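## Task

Put three small wheels onto the blue rod, one after another. Then set the rod down gently and leave the other rod with no wheels on it. Once any wheel is on the rod, striking that wheel or the rod against the table, or against a part that is not on the rod, fails the task. At the end, open the grippers and move the arms away.

## Robot and tools

ROBOT AND FRAME. There are two arms, left_arm and right_arm, mounted facing each other across a table. Positions in results use one world frame. The origin is the table centre, +z points up, and the table surface is at z = 0.020 m. left_arm's base is on the +y side. The arm names do not match the left or right side of a camera image.

GRIPPER AXES. Each gripper's fingers extend along its own +x axis and close along its own y axis. The reported end_effector_position is the point between the finger pads, about 3 to 4 cm short of the fingertips. Orientation is given as a quaternion, w x y z.

ROW LAYOUT. All motion commands use one flat row of 14 numbers covering both arms, each number in [-1, 1]. The first 7 are left_arm: dx, dy, dz, rx, ry, rz, opening. The next 7 are right_arm in the same order. Send all 14 even when only one arm moves. dx to rz are offsets, not poses. They are expressed in that gripper's own axes and scaled so that 1.0 equals 0.6 m of travel or 180 degrees of turn. rx, ry, rz form a single rotation vector. Opening is absolute, not an offset: +1 is fully open (0.088 m), and empty fingers touch at about -0.80. Values below that down to -1 close no further. Closing fully from open takes at least about 0.5 s.

execute_actions(actions). actions is a list of actions. Each action is a table of 0 to 15 rows, and each row lasts one control step of 1/30 s. An action always runs 15 steps, so a shorter table repeats its final row. Every row's offsets are measured from the gripper's pose at the start of that action, not from the previous row. For the first action in a call, the starting pose is the last one a result reported in this scene. An empty list just returns state and images.

move(target, speed, blocking). target is one 14-number row laid out as above. Its offsets are measured from the pose in this scene's latest result that shows one, in gripper axes. The gripper follows a straight path, and both arms finish together after 0.5 to 10 s. A move that would take longer is cut off at 10 s. speed is each path's top speed in m/s, from 0.002 to 0.5, default 0.25, and turning is capped at twice that value in rad/s. Openings are applied when the move begins. Paths ignore obstacles and the other arm. Grippers may lag, drift off the path, or overshoot the speed, mostly near full reach. Faster moves hit harder, and aiming further past a contact pushes harder. With blocking=false the result comes back after 0.5 s while motion continues. Check it with wait(0), and call wait or stop before any new rows or move. The result adds a move: line with how it ended and which limits acted. Endings are done, off_target, moving, held or fault. If only one arm is named, the other finished at rest. limits=paced means the sent pose was clipped. limits=held means a check blocked some steps, and the arm may then jump faster than speed. The result also gives each gripper's distance from its target.

wait(seconds). seconds is 0 to 10. Arms keep their last command, and a running move continues. stop() brakes a running move, which needs some distance if fast; the fingers still finish closing or opening. zoom_image(camera, region) shows an enlarged part of the latest image. camera is cam_head_left or cam_head_right, both 896x504. region is [x0, y0, x1, y1] in pixels from the top-left corner, at most 504 by 504. show_instructions() shows the reference images. finished_scene(scene) ends the scene given by its number and cannot be undone, so the goal must already hold.

CONTROLLER BEHAVIOUR. Each step, the commanded pose is clipped to within 70 mm and 16 degrees of the measured pose, and position wins over orientation when both cannot be met. After an action the arm goes on only to its last clipped pose, so long moves need further commands. Hand target lines show where each gripper is being driven. Friction can leave a gripper short or slightly tilted, and tiny moves may not happen. Check pose after each move and correct tilt. A pose unreachable line names an arm whose command was altered or blocked by a clearance check. In step readings, HELD with an arm label marks a step where that arm was held back. Printed hand positions can be a little off, more at long reach. To keep an arm still, send the offset back to its wanted pose in a reply's first call and zeros afterwards, while always sending its desired opening.

GRIPPING. grip_measured is the finger opening on the command scale, and each arm's last Joint positions value gives it in metres. Readings may be off by about 1 mm and read narrower while squeezing, by up to about 3 mm. To hold a part, command roughly 0.07 below grip_measured, or less for a lighter grip. Parts under about 3 mm wide get less force. Pad force tops out around 34 to 49 N.

WHAT TO AVOID. Never knock anything off the table. Once a wheel is on the rod, do not strike it or the rod on the table or on loose parts. Lower the rod gently and avoid drops, slips and slams. Keep the arms from hitting or pressing each other. Joint load limits in N m are waist 18, shoulder 22.3, elbow 22.2, wrist pitch 5.86, wrist yaw 5.84, wrist roll 5.48, and held weight counts. Reaching one triggers a torque fault that freezes the arm for 10 s and drops the rest of the call. Holding loads heats motors. MOTOR HOT appears from 50 °C, and at 95 °C an OVER-TEMPERATURE FAULT holds the arm and may eventually cut its power. Finish by opening the grippers and moving clear.

CAMERAS. cam_head_left and cam_head_right come with pinhole-plus-radial calibrations: K, distortion D and T_world_to_cam mapping world to camera. These are approximate to a couple of degrees and millimetres.

Each tool is called after "Emit:" as name([rows], argument=value, ...), one row to a line, values as JSON.

## Session

Emit:
show_instructions()

Emit:
execute_actions(actions=[])

Reference images for this scene: Rod-and-wheel set page 1.

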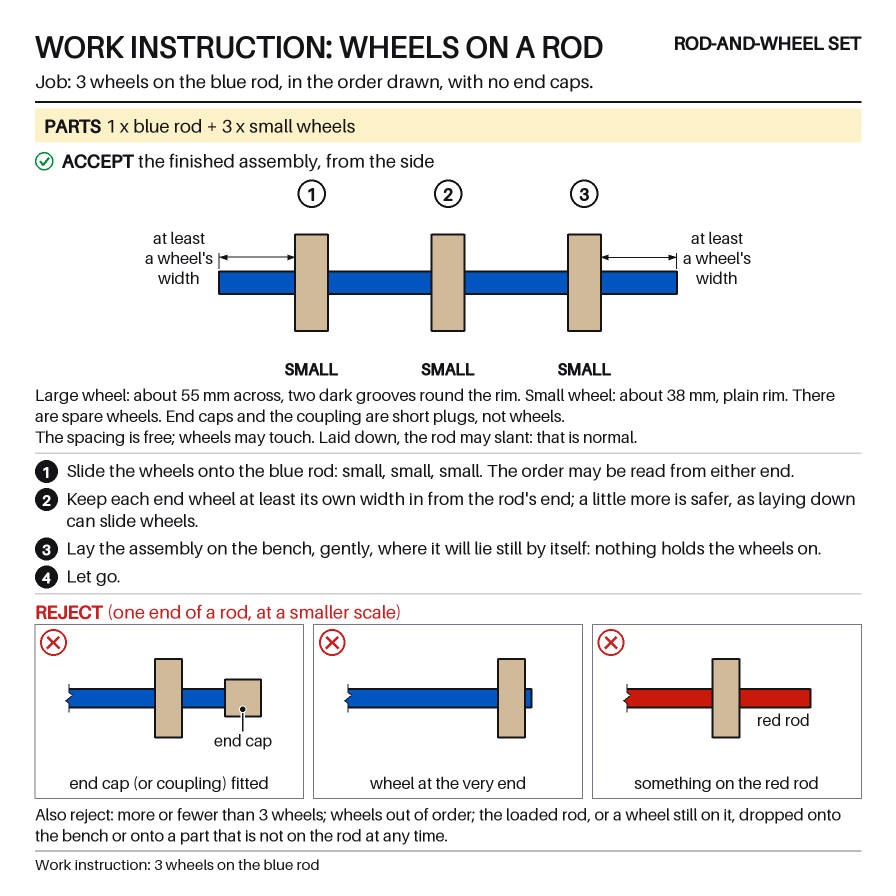

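Scene clock: 0.00 s.
left_arm: end_effector_position=(-0.1642, +0.1511, +0.2158) grip_measured=-0.781 end_effector_quat_wxyz=(+0.711, -0.444, +0.523, -0.154) end_effector_velocity=(-0.001, +0.003, -0.003) end_effector_angular_velocity=(+0.005, +0.016, +0.006) | right_arm: end_effector_position=(+0.1923, -0.1362, +0.2391) grip_measured=+0.857 end_effector_quat_wxyz=(+0.646, -0.075, +0.296, +0.700) end_effector_velocity=(-0.001, -0.001, -0.000) end_effector_angular_velocity=(-0.002, +0.015, -0.001)
Joint positions: left_arm=[-0.568  1.617  1.148 -0.447 -0.698 -2.193  0.001] | right_arm=[-1.37   1.858  1.353 -0.316 -0.842 -0.302  0.081]
Joint velocities: left_arm=[-0.002 -0.002 -0.007 -0.007  0.007 -0.022 -0.   ] | right_arm=[-0.002 -0.002 -0.002 -0.007 -0.007  0.007 -0.   ]
Motor temperatures (°C, as the motors report them): left_arm=[26 29 28 27 26 25] | right_arm=[25 28 28 29 25 22]
Heat: left arm: hottest shoulder 29 °C (+0.0 °C/min); right arm: hottest wrist pitch 29 °C (+0.0 °C/min).
Hand target (left_arm): -0.164, +0.151, +0.216; +0.711, -0.444, +0.523, -0.154
Hand target (right_arm): +0.192, -0.136, +0.239; +0.646, -0.075, +0.296, +0.700

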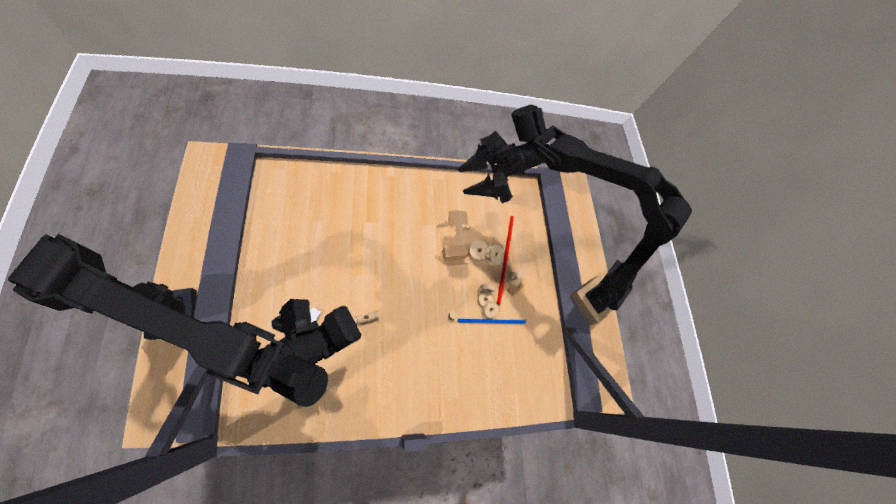

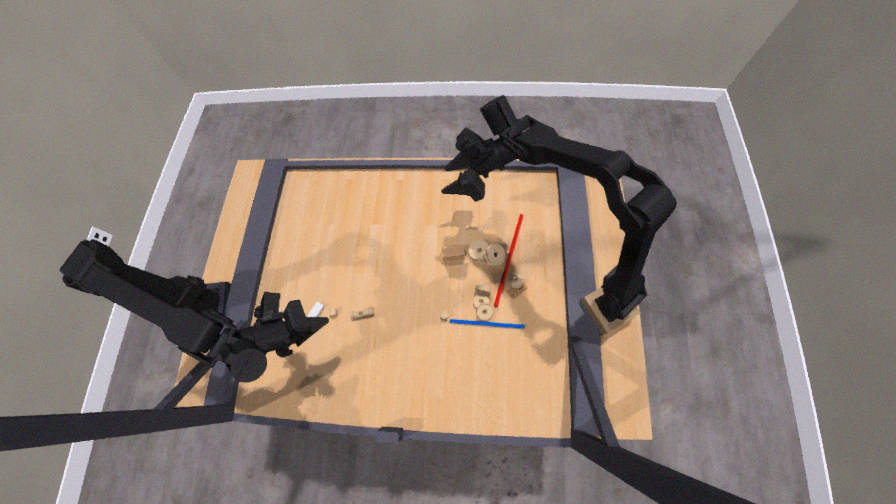

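Emit:
zoom_image(camera="cam_head_right", region=[430,230,540,340])

Emit:
zoom_image(camera="cam_head_left", region=[430,230,540,340])

Region (430, 230, 540, 340) of cam_head_right's 896x504 image, scaled by 4.582, with more detail than that image has.

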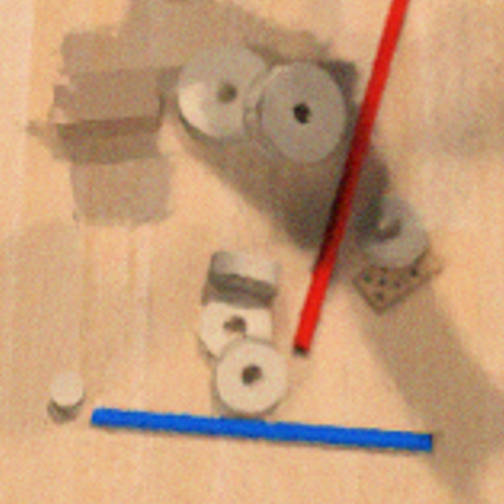

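Region (430, 230, 540, 340) of cam_head_left's 896x504 image, scaled by 4.582, with more detail than that image has.

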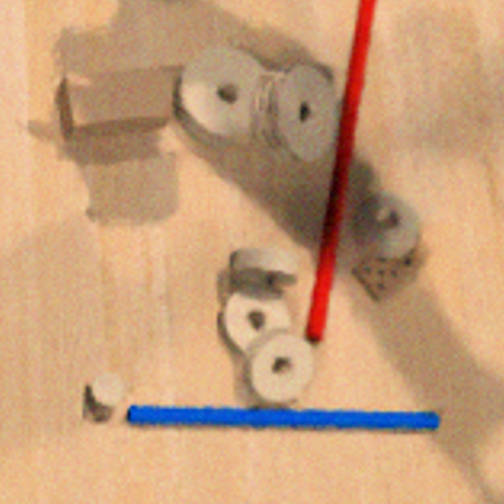

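Emit:
move(target=[0.214,-0.039,0.106,0.568,0.097,-0.125,0,-0.023,0.418,-0.441,-0.056,0.326,-0.092,-0.1], speed=0.35)

Emit:
move(target=[0,0,0,0,0,0,0,0.075,0,0,0.008,0,0,-0.1], speed=0.08)

Emit:
zoom_image(camera="cam_head_left", region=[450,270,560,370])

Scene clock: 19.47 s.
left_arm: end_effector_position=(-0.0513, +0.0825, +0.1648) grip_measured=-0.002 end_effector_quat_wxyz=(+0.677, +0.207, +0.210, -0.675) end_effector_velocity=(-0.000, +0.002, -0.004) end_effector_angular_velocity=(+0.021, +0.001, -0.008) | right_arm: end_effector_position=(-0.1162, -0.2799, +0.1152) grip_measured=-0.097 end_effector_quat_wxyz=(+0.498, -0.496, +0.497, +0.509) end_effector_velocity=(-0.004, -0.008, -0.002) end_effector_angular_velocity=(-0.035, +0.016, +0.000)
Joint positions: left_arm=[-0.023  1.758  0.995  0.161  0.113  0.073  0.039] | right_arm=[-0.348  1.54   0.869 -0.884 -0.01   0.165  0.034]
Joint velocities: left_arm=[ 0.002  0.002  0.002 -0.022  0.007  0.007 -0.   ] | right_arm=[ 0.007  0.002 -0.007 -0.022 -0.022  0.007 -0.   ]
Motor temperatures (°C, as the motors report them): left_arm=[26 32 30 28 26 25] | right_arm=[25 31 30 29 25 22]
Heat: left arm: hottest shoulder 32 °C (+9.2 °C/min); right arm: hottest shoulder 31 °C (+6.2 °C/min).
Hand target (left_arm): -0.050, +0.081, +0.161; +0.675, +0.210, +0.213, -0.675
Hand target (right_arm): -0.116, -0.281, +0.112; +0.497, -0.501, +0.499, +0.503
Off the commanded pose (left_arm): 0.005 m, 1 deg.
Off the commanded pose (right_arm): 0.005 m, 1 deg.
move: done

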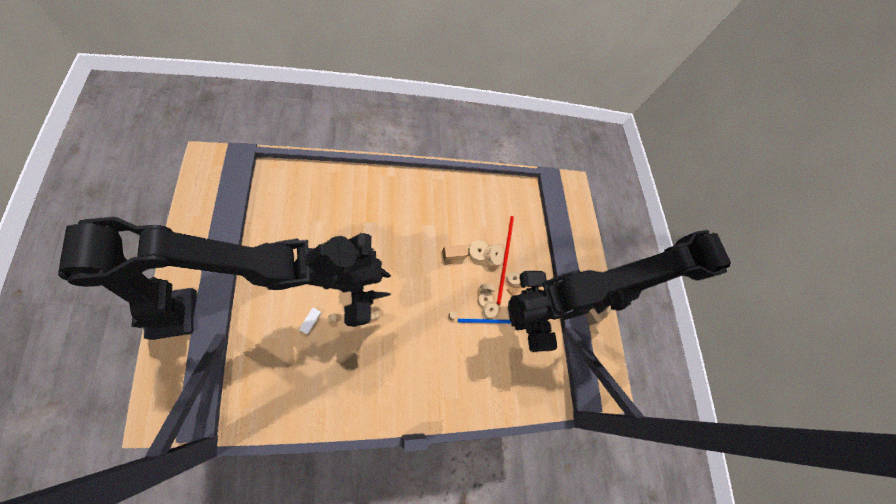

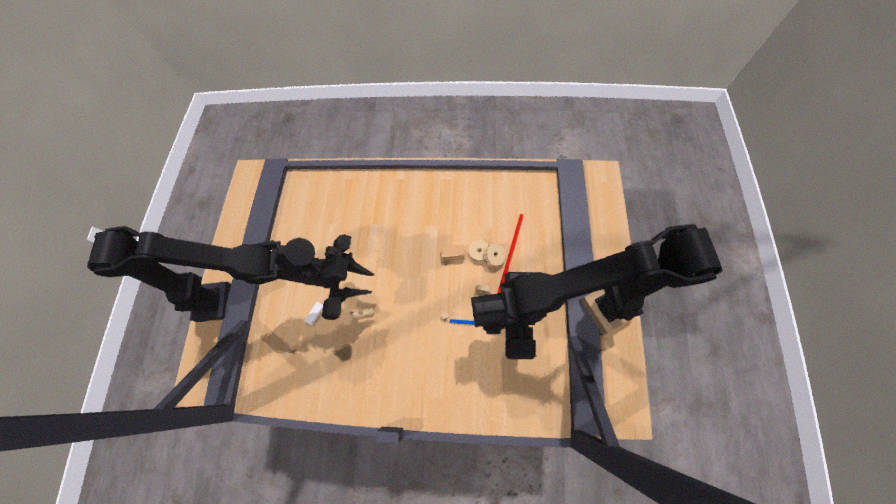

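Scene clock: 20.47 s.
left_arm: end_effector_position=(-0.0513, +0.0825, +0.1648) grip_measured=-0.002 end_effector_quat_wxyz=(+0.677, +0.207, +0.210, -0.675) end_effector_velocity=(+0.002, +0.003, -0.003) end_effector_angular_velocity=(+0.014, -0.005, +0.020) | right_arm: end_effector_position=(-0.1172, -0.2746, +0.0763) grip_measured=-0.097 end_effector_quat_wxyz=(+0.507, -0.485, +0.497, +0.511) end_effector_velocity=(+0.000, +0.001, -0.003) end_effector_angular_velocity=(+0.009, -0.007, +0.024)
Joint positions: left_arm=[-0.023  1.758  0.995  0.161  0.113  0.073  0.039] | right_arm=[-0.348  1.626  0.778 -0.684 -0.01   0.185  0.034]
Joint velocities: left_arm=[-0.002 -0.002 -0.007 -0.007 -0.022 -0.007 -0.   ] | right_arm=[ 0.002  0.007 -0.007  0.022  0.007 -0.022 -0.   ]
Motor temperatures (°C, as the motors report them): left_arm=[26 32 30 28 26 25] | right_arm=[25 31 30 29 25 22]
Heat: left arm: hottest shoulder 32 °C (+8.8 °C/min); right arm: hottest shoulder 31 °C (+5.9 °C/min).
Hand target (left_arm): -0.051, +0.082, +0.165; +0.677, +0.207, +0.210, -0.675
Hand target (right_arm): -0.117, -0.279, +0.071; +0.504, -0.490, +0.503, +0.503
Off the commanded pose (left_arm): 0.000 m, 0 deg.
Off the commanded pose (right_arm): 0.008 m, 1 deg.
move: done

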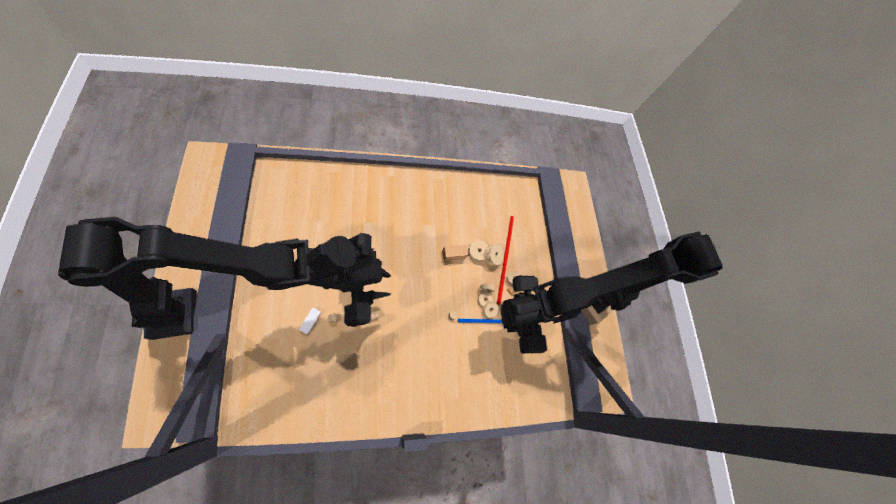

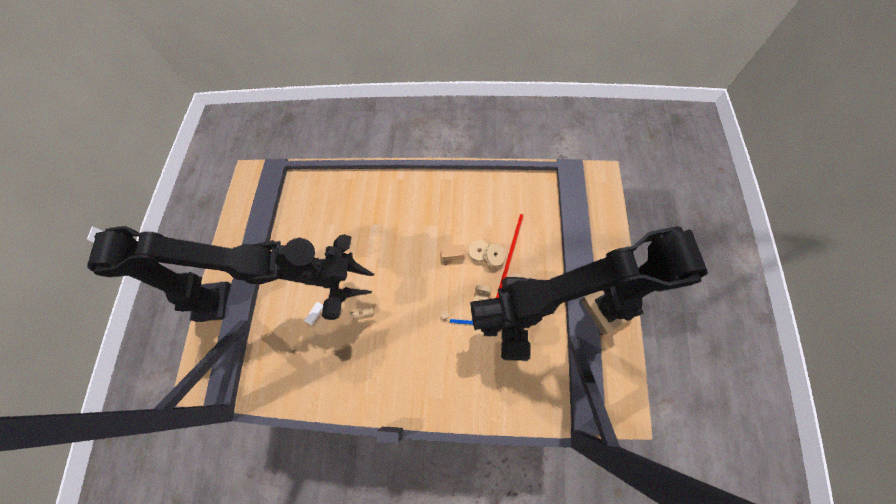

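Region (450, 270, 560, 370) of cam_head_left's 896x504 image, scaled by 4.582, with more detail than that image has; it fills the top 458 rows of this view, and the rest is white.

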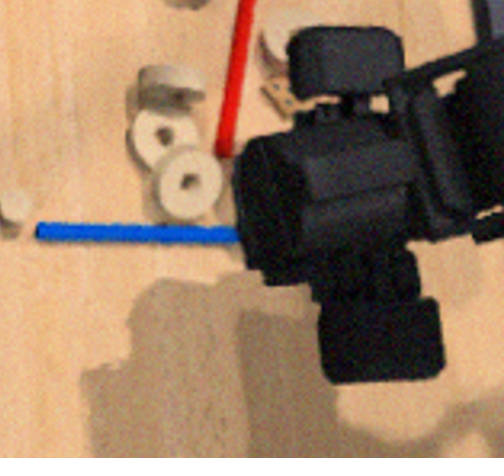

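Emit:
move(target=[0,0,0,0,0,0,0,0.03,0.003,-0.008,0,0.012,0,-0.1], speed=0.04)

Emit:
move(target=[0,0,0,0,0,0,0,0,0,0,0,0,0,-0.73])

Emit:
move(target=[0,0,0,0,0,0,0,-0.1,0.02,0,0,0,0,-0.73], speed=0.12)

Scene clock: 25.43 s.
left_arm: end_effector_position=(-0.0513, +0.0825, +0.1648) grip_measured=-0.002 end_effector_quat_wxyz=(+0.677, +0.207, +0.210, -0.675) end_effector_velocity=(-0.000, +0.003, -0.004) end_effector_angular_velocity=(+0.022, -0.007, -0.001) | right_arm: end_effector_position=(-0.1186, -0.2737, +0.0640) grip_measured=-0.097 end_effector_quat_wxyz=(+0.503, -0.490, +0.499, +0.508) end_effector_velocity=(-0.003, -0.001, -0.002) end_effector_angular_velocity=(-0.006, +0.021, +0.005)
Joint positions: left_arm=[-0.023  1.758  0.995  0.161  0.113  0.073  0.039] | right_arm=[-0.344  1.674  0.771 -0.644 -0.01   0.186  0.034]
Joint velocities: left_arm=[-0.002 -0.002 -0.002 -0.022 -0.007  0.007 -0.   ] | right_arm=[-0.002  0.007 -0.002  0.007 -0.022 -0.007 -0.   ]
Motor temperatures (°C, as the motors report them): left_arm=[26 33 30 28 26 25] | right_arm=[25 31 30 29 25 22]
Heat: left arm: hottest shoulder 33 °C (+9.4 °C/min); right arm: hottest shoulder 31 °C (+4.7 °C/min).
Hand target (left_arm): -0.051, +0.082, +0.165; +0.677, +0.207, +0.210, -0.675
Hand target (right_arm): -0.119, -0.279, +0.059; +0.497, -0.494, +0.507, +0.502
Off the commanded pose (left_arm): 0.000 m, 0 deg.
Off the commanded pose (right_arm): 0.008 m, 1 deg.
move: done

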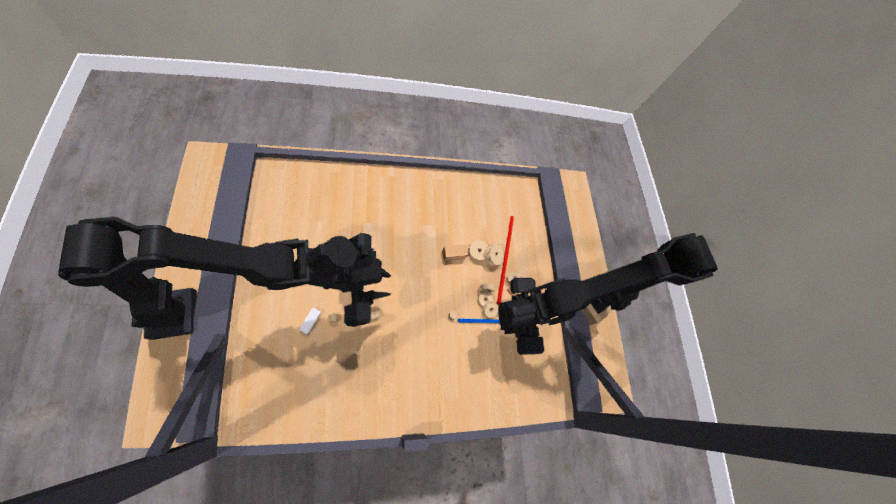

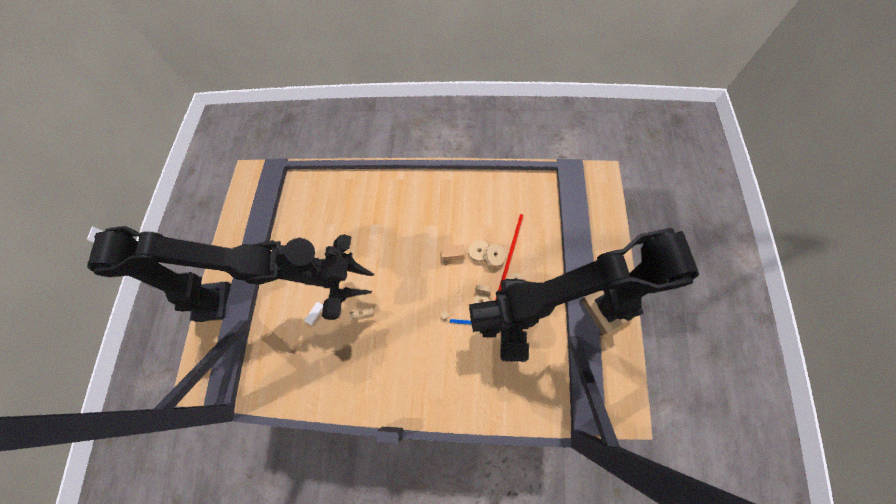

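Scene clock: 25.93 s.
left_arm: end_effector_position=(-0.0513, +0.0825, +0.1648) grip_measured=-0.002 end_effector_quat_wxyz=(+0.677, +0.207, +0.210, -0.675) end_effector_velocity=(-0.002, -0.002, +0.003) end_effector_angular_velocity=(-0.013, -0.004, -0.013) | right_arm: end_effector_position=(-0.1186, -0.2738, +0.0640) grip_measured=-0.664 end_effector_quat_wxyz=(+0.503, -0.490, +0.499, +0.508) end_effector_velocity=(+0.001, -0.009, -0.000) end_effector_angular_velocity=(-0.037, +0.001, -0.010)
Joint positions: left_arm=[-0.023  1.758  0.995  0.161  0.113  0.073  0.039] | right_arm=[-0.344  1.674  0.771 -0.644 -0.01   0.186  0.006]
Joint velocities: left_arm=[-0.002 -0.002  0.002  0.007  0.007  0.007 -0.001] | right_arm=[-0.002 -0.002 -0.002 -0.037 -0.007  0.007  0.   ]
Motor temperatures (°C, as the motors report them): left_arm=[26 33 31 28 26 25] | right_arm=[25 31 30 29 25 22]
Heat: left arm: hottest shoulder 33 °C (+9.3 °C/min); right arm: hottest shoulder 31 °C (+4.6 °C/min).
Hand target (left_arm): -0.051, +0.082, +0.165; +0.677, +0.207, +0.210, -0.675
Hand target (right_arm): -0.119, -0.274, +0.064; +0.503, -0.490, +0.499, +0.508
Off the commanded pose (left_arm): 0.000 m, 0 deg.
Off the commanded pose (right_arm): 0.000 m, 0 deg.
move: done

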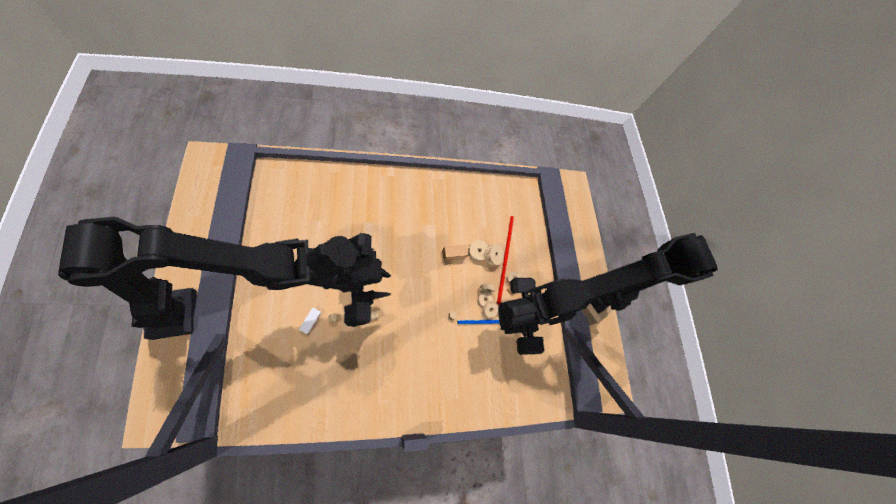

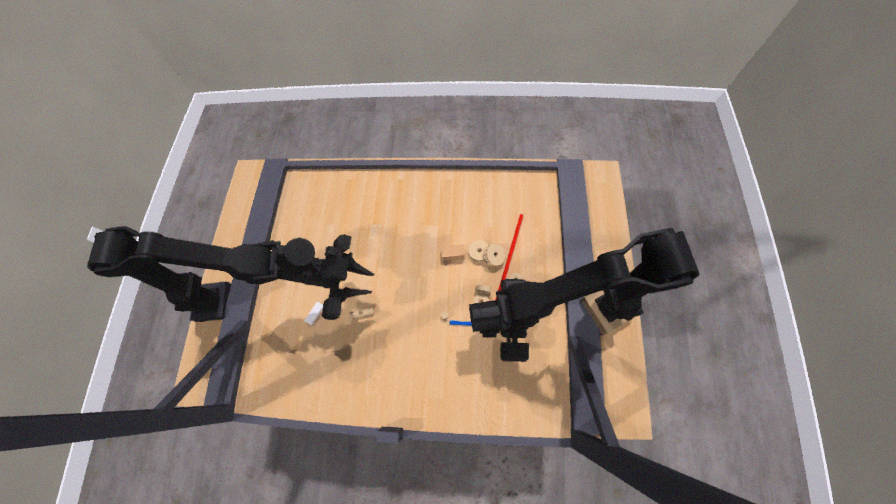

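Scene clock: 26.90 s.
left_arm: end_effector_position=(-0.0513, +0.0825, +0.1648) grip_measured=-0.002 end_effector_quat_wxyz=(+0.677, +0.207, +0.210, -0.675) end_effector_velocity=(-0.000, +0.001, -0.003) end_effector_angular_velocity=(+0.013, +0.004, +0.008) | right_arm: end_effector_position=(-0.1283, -0.2775, +0.1188) grip_measured=-0.664 end_effector_quat_wxyz=(+0.498, -0.496, +0.502, +0.504) end_effector_velocity=(-0.000, -0.001, +0.004) end_effector_angular_velocity=(-0.004, +0.007, +0.005)
Joint positions: left_arm=[-0.023  1.758  0.995  0.161  0.113  0.073  0.039] | right_arm=[-0.303  1.56   0.904 -0.908 -0.01   0.222  0.006]
Joint velocities: left_arm=[-0.002  0.002 -0.002 -0.007 -0.007 -0.007 -0.   ] | right_arm=[-0.002 -0.007  0.012 -0.022 -0.007 -0.007  0.   ]
Motor temperatures (°C, as the motors report them): left_arm=[26 33 31 28 26 25] | right_arm=[25 31 30 29 25 22]
Heat: left arm: hottest shoulder 33 °C (+8.9 °C/min); right arm: hottest shoulder 31 °C (+4.5 °C/min).
Hand target (left_arm): -0.051, +0.082, +0.165; +0.677, +0.207, +0.210, -0.675
Hand target (right_arm): -0.129, -0.275, +0.124; +0.503, -0.490, +0.499, +0.508
Off the commanded pose (left_arm): 0.000 m, 0 deg.
Off the commanded pose (right_arm): 0.006 m, 1 deg.
move: done

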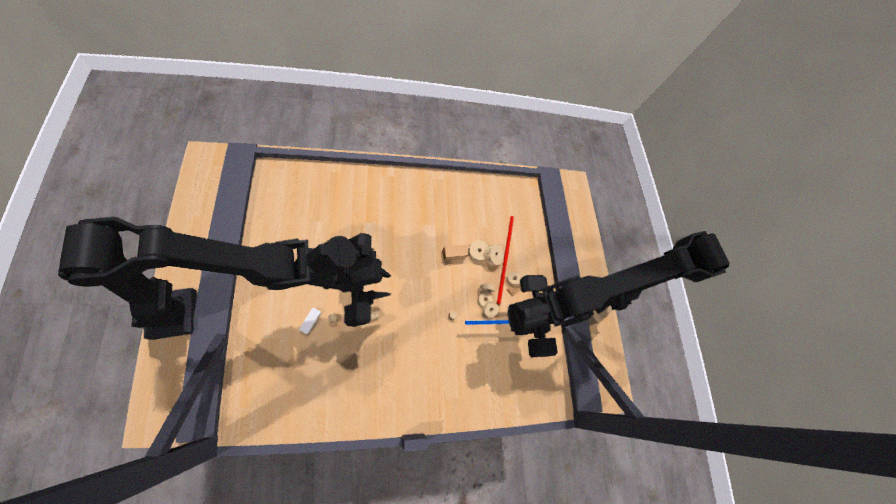

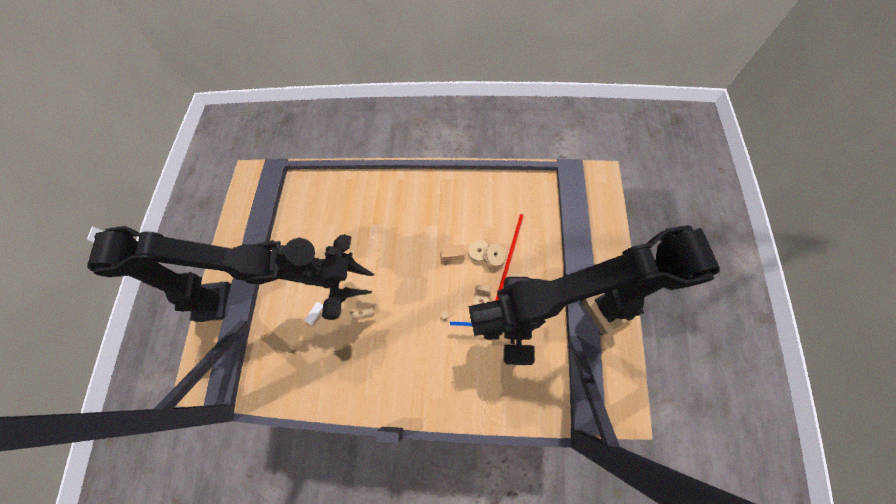

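Emit:
move(target=[0,0,0,0,0,0,0,-0.075,-0.135,0.212,0,0,0,-0.73])

Emit:
zoom_image(camera="cam_head_left", region=[330,220,530,340])

Scene clock: 52.23 s.
left_arm: end_effector_position=(-0.0513, +0.0825, +0.1648) grip_measured=-0.002 end_effector_quat_wxyz=(+0.677, +0.207, +0.210, -0.675) end_effector_velocity=(-0.002, +0.001, -0.001) end_effector_angular_velocity=(+0.007, -0.001, -0.013) | right_arm: end_effector_position=(-0.0471, -0.1533, +0.1679) grip_measured=-0.664 end_effector_quat_wxyz=(+0.503, -0.492, +0.500, +0.505) end_effector_velocity=(-0.001, +0.001, +0.003) end_effector_angular_velocity=(-0.006, +0.022, +0.000)
Joint positions: left_arm=[-0.023  1.758  0.995  0.161  0.113  0.073  0.039] | right_arm=[-0.596  1.938  1.559 -1.176 -0.01  -0.067  0.006]
Joint velocities: left_arm=[-0.002 -0.002 -0.002 -0.007  0.007  0.007 -0.   ] | right_arm=[-0.007  0.007  0.022 -0.022 -0.022 -0.007 -0.   ]
Motor temperatures (°C, as the motors report them): left_arm=[26 35 32 30 26 25] | right_arm=[25 32 31 28 25 22]
Heat: left arm: hottest shoulder 35 °C (+6.9 °C/min); right arm: hottest shoulder 32 °C (+3.4 °C/min).
Hand target (left_arm): -0.051, +0.082, +0.165; +0.677, +0.207, +0.210, -0.675
Hand target (right_arm): -0.046, -0.151, +0.164; +0.498, -0.496, +0.502, +0.504
Off the commanded pose (left_arm): 0.000 m, 0 deg.
Off the commanded pose (right_arm): 0.005 m, 1 deg.
move: done

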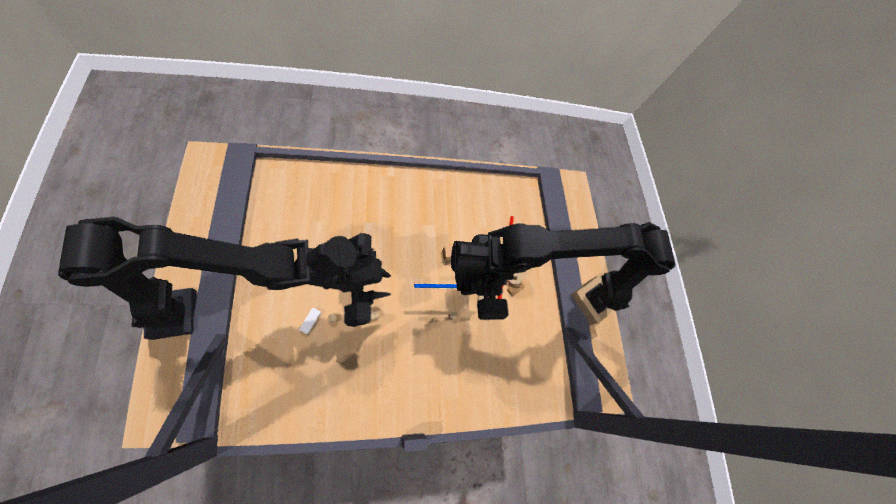

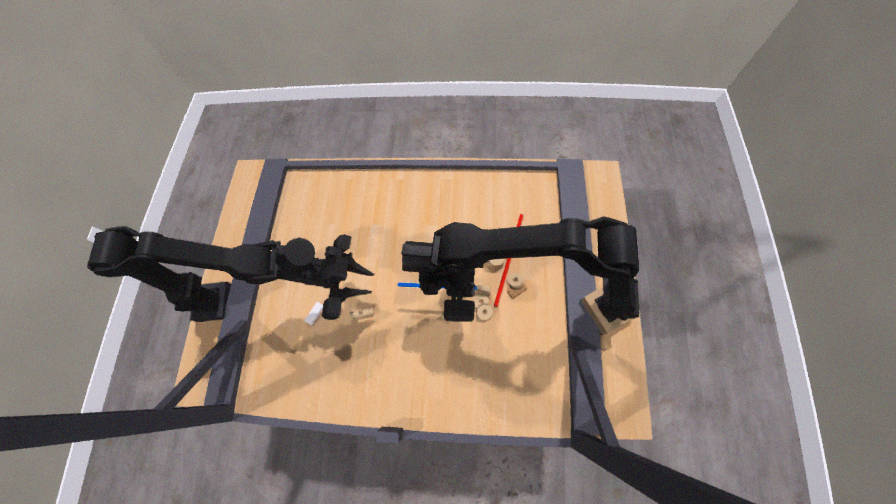

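Region (330, 220, 530, 340) of cam_head_left's 896x504 image, scaled by 2.520, with more detail than that image has; it fills the top 302 rows of this view, and the rest is white.

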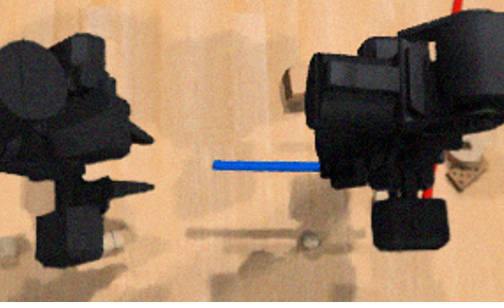

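Emit:
move(target=[0.15,0.003,0.047,0,0,0,0,0,0,0,0,0,0,-0.73], speed=0.12)

Emit:
move(target=[0,0,0,0,0,0,-0.78,0,0,0,0,0,0,-0.73])

Emit:
zoom_image(camera="cam_head_left", region=[380,250,480,320])

Scene clock: 61.90 s.
left_arm: end_effector_position=(-0.0478, -0.0062, +0.1455) grip_measured=-0.002 end_effector_quat_wxyz=(+0.678, +0.203, +0.204, -0.677) end_effector_velocity=(-0.002, -0.001, -0.002) end_effector_angular_velocity=(+0.007, +0.011, -0.005) | right_arm: end_effector_position=(-0.0470, -0.1530, +0.1682) grip_measured=-0.664 end_effector_quat_wxyz=(+0.503, -0.493, +0.500, +0.505) end_effector_velocity=(-0.000, -0.002, +0.000) end_effector_angular_velocity=(-0.007, +0.008, +0.005)
Joint positions: left_arm=[-0.043  2.091  1.365  0.139  0.099  0.064  0.039] | right_arm=[-0.597  1.94   1.562 -1.178 -0.01  -0.067  0.006]
Joint velocities: left_arm=[-0.002  0.007  0.007 -0.007  0.007 -0.007 -0.   ] | right_arm=[-0.002 -0.002 -0.002 -0.007 -0.007 -0.007 -0.   ]
Motor temperatures (°C, as the motors report them): left_arm=[26 36 32 31 26 25] | right_arm=[25 32 32 28 25 22]
Heat: left arm: hottest shoulder 36 °C (+7.1 °C/min); right arm: hottest shoulder 32 °C (+3.1 °C/min).
Hand target (left_arm): -0.049, -0.008, +0.138; +0.677, +0.207, +0.210, -0.675
Hand target (right_arm): -0.047, -0.153, +0.168; +0.503, -0.492, +0.500, +0.505
Off the commanded pose (left_arm): 0.008 m, 1 deg.
Off the commanded pose (right_arm): 0.000 m, 0 deg.
move: done

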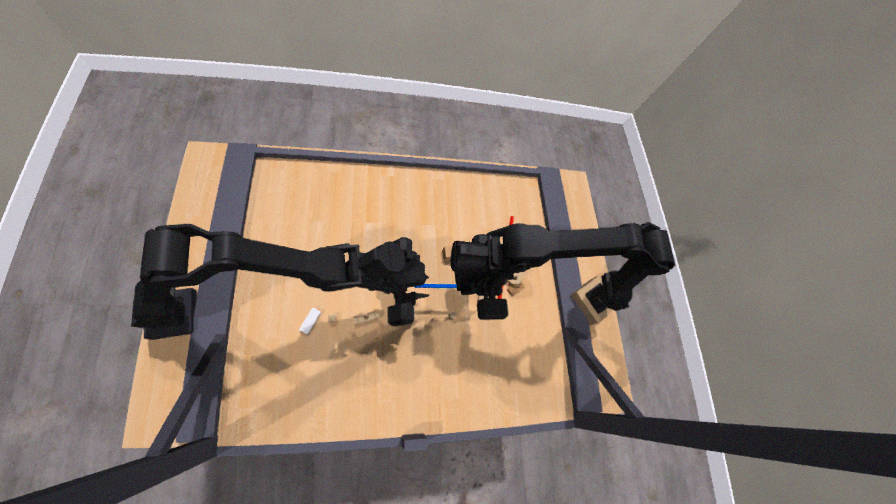

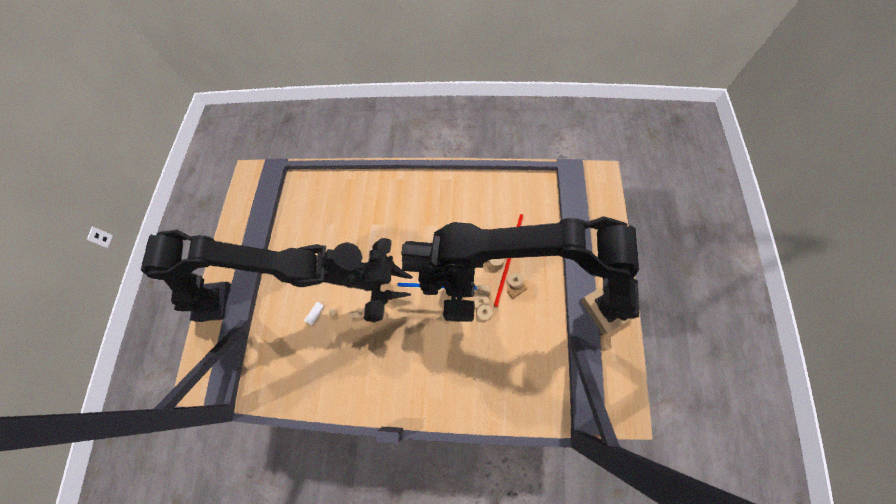

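Scene clock: 62.40 s.
left_arm: end_effector_position=(-0.0478, -0.0062, +0.1455) grip_measured=-0.653 end_effector_quat_wxyz=(+0.678, +0.203, +0.204, -0.677) end_effector_velocity=(-0.000, +0.001, -0.001) end_effector_angular_velocity=(+0.008, +0.015, +0.016) | right_arm: end_effector_position=(-0.0470, -0.1531, +0.1682) grip_measured=-0.664 end_effector_quat_wxyz=(+0.502, -0.493, +0.500, +0.505) end_effector_velocity=(+0.000, +0.007, +0.002) end_effector_angular_velocity=(+0.042, +0.004, +0.005)
Joint positions: left_arm=[-0.043  2.091  1.365  0.139  0.099  0.064  0.007] | right_arm=[-0.597  1.94   1.562 -1.178 -0.01  -0.067  0.006]
Joint velocities: left_arm=[-0.002 -0.002 -0.002 -0.007 -0.007 -0.022 -0.   ] | right_arm=[-0.002 -0.007 -0.002  0.037 -0.007 -0.007  0.   ]
Motor temperatures (°C, as the motors report them): left_arm=[26 36 32 31 26 25] | right_arm=[25 32 32 28 25 22]
Heat: left arm: hottest shoulder 36 °C (+7.1 °C/min); right arm: hottest shoulder 32 °C (+3.0 °C/min).
Hand target (left_arm): -0.048, -0.006, +0.146; +0.678, +0.203, +0.204, -0.677
Hand target (right_arm): -0.047, -0.153, +0.168; +0.503, -0.493, +0.500, +0.505
Off the commanded pose (left_arm): 0.000 m, 0 deg.
Off the commanded pose (right_arm): 0.000 m, 0 deg.
move: done

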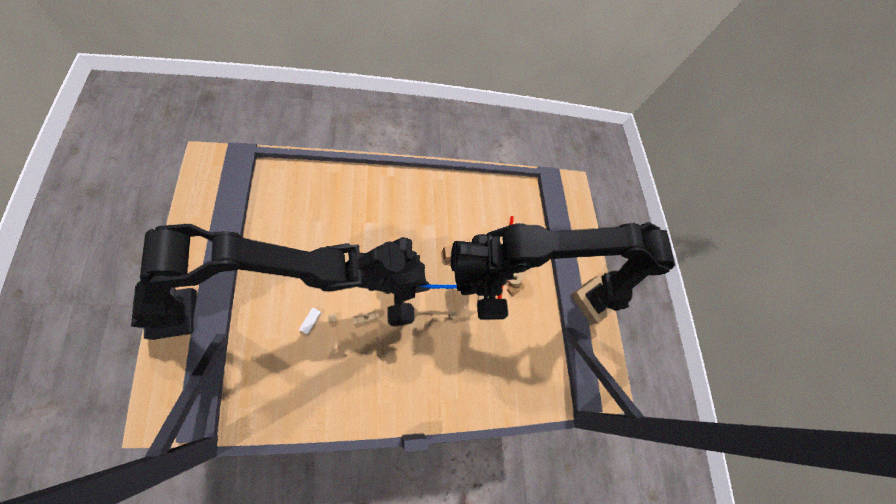

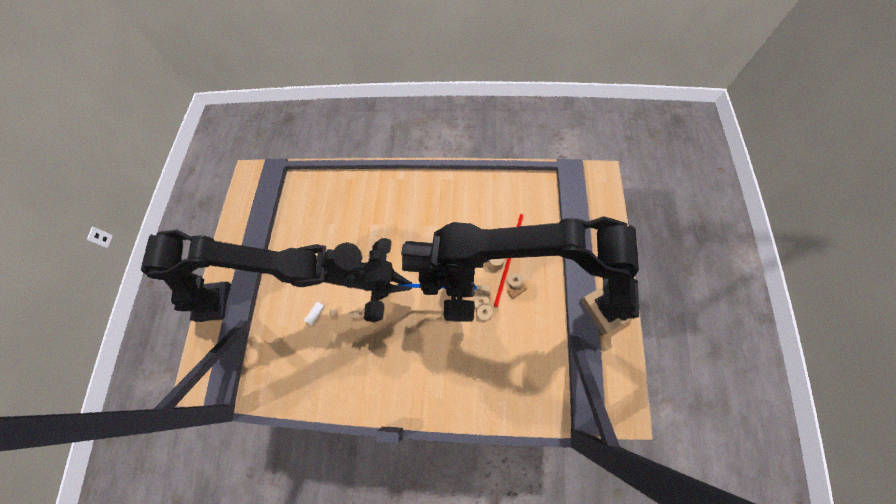

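Region (380, 250, 480, 320) of cam_head_left's 896x504 image, scaled by 5.040, with more detail than that image has; it fills the top 353 rows of this view, and the rest is white.

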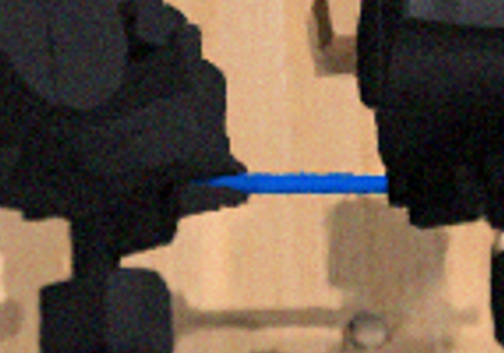

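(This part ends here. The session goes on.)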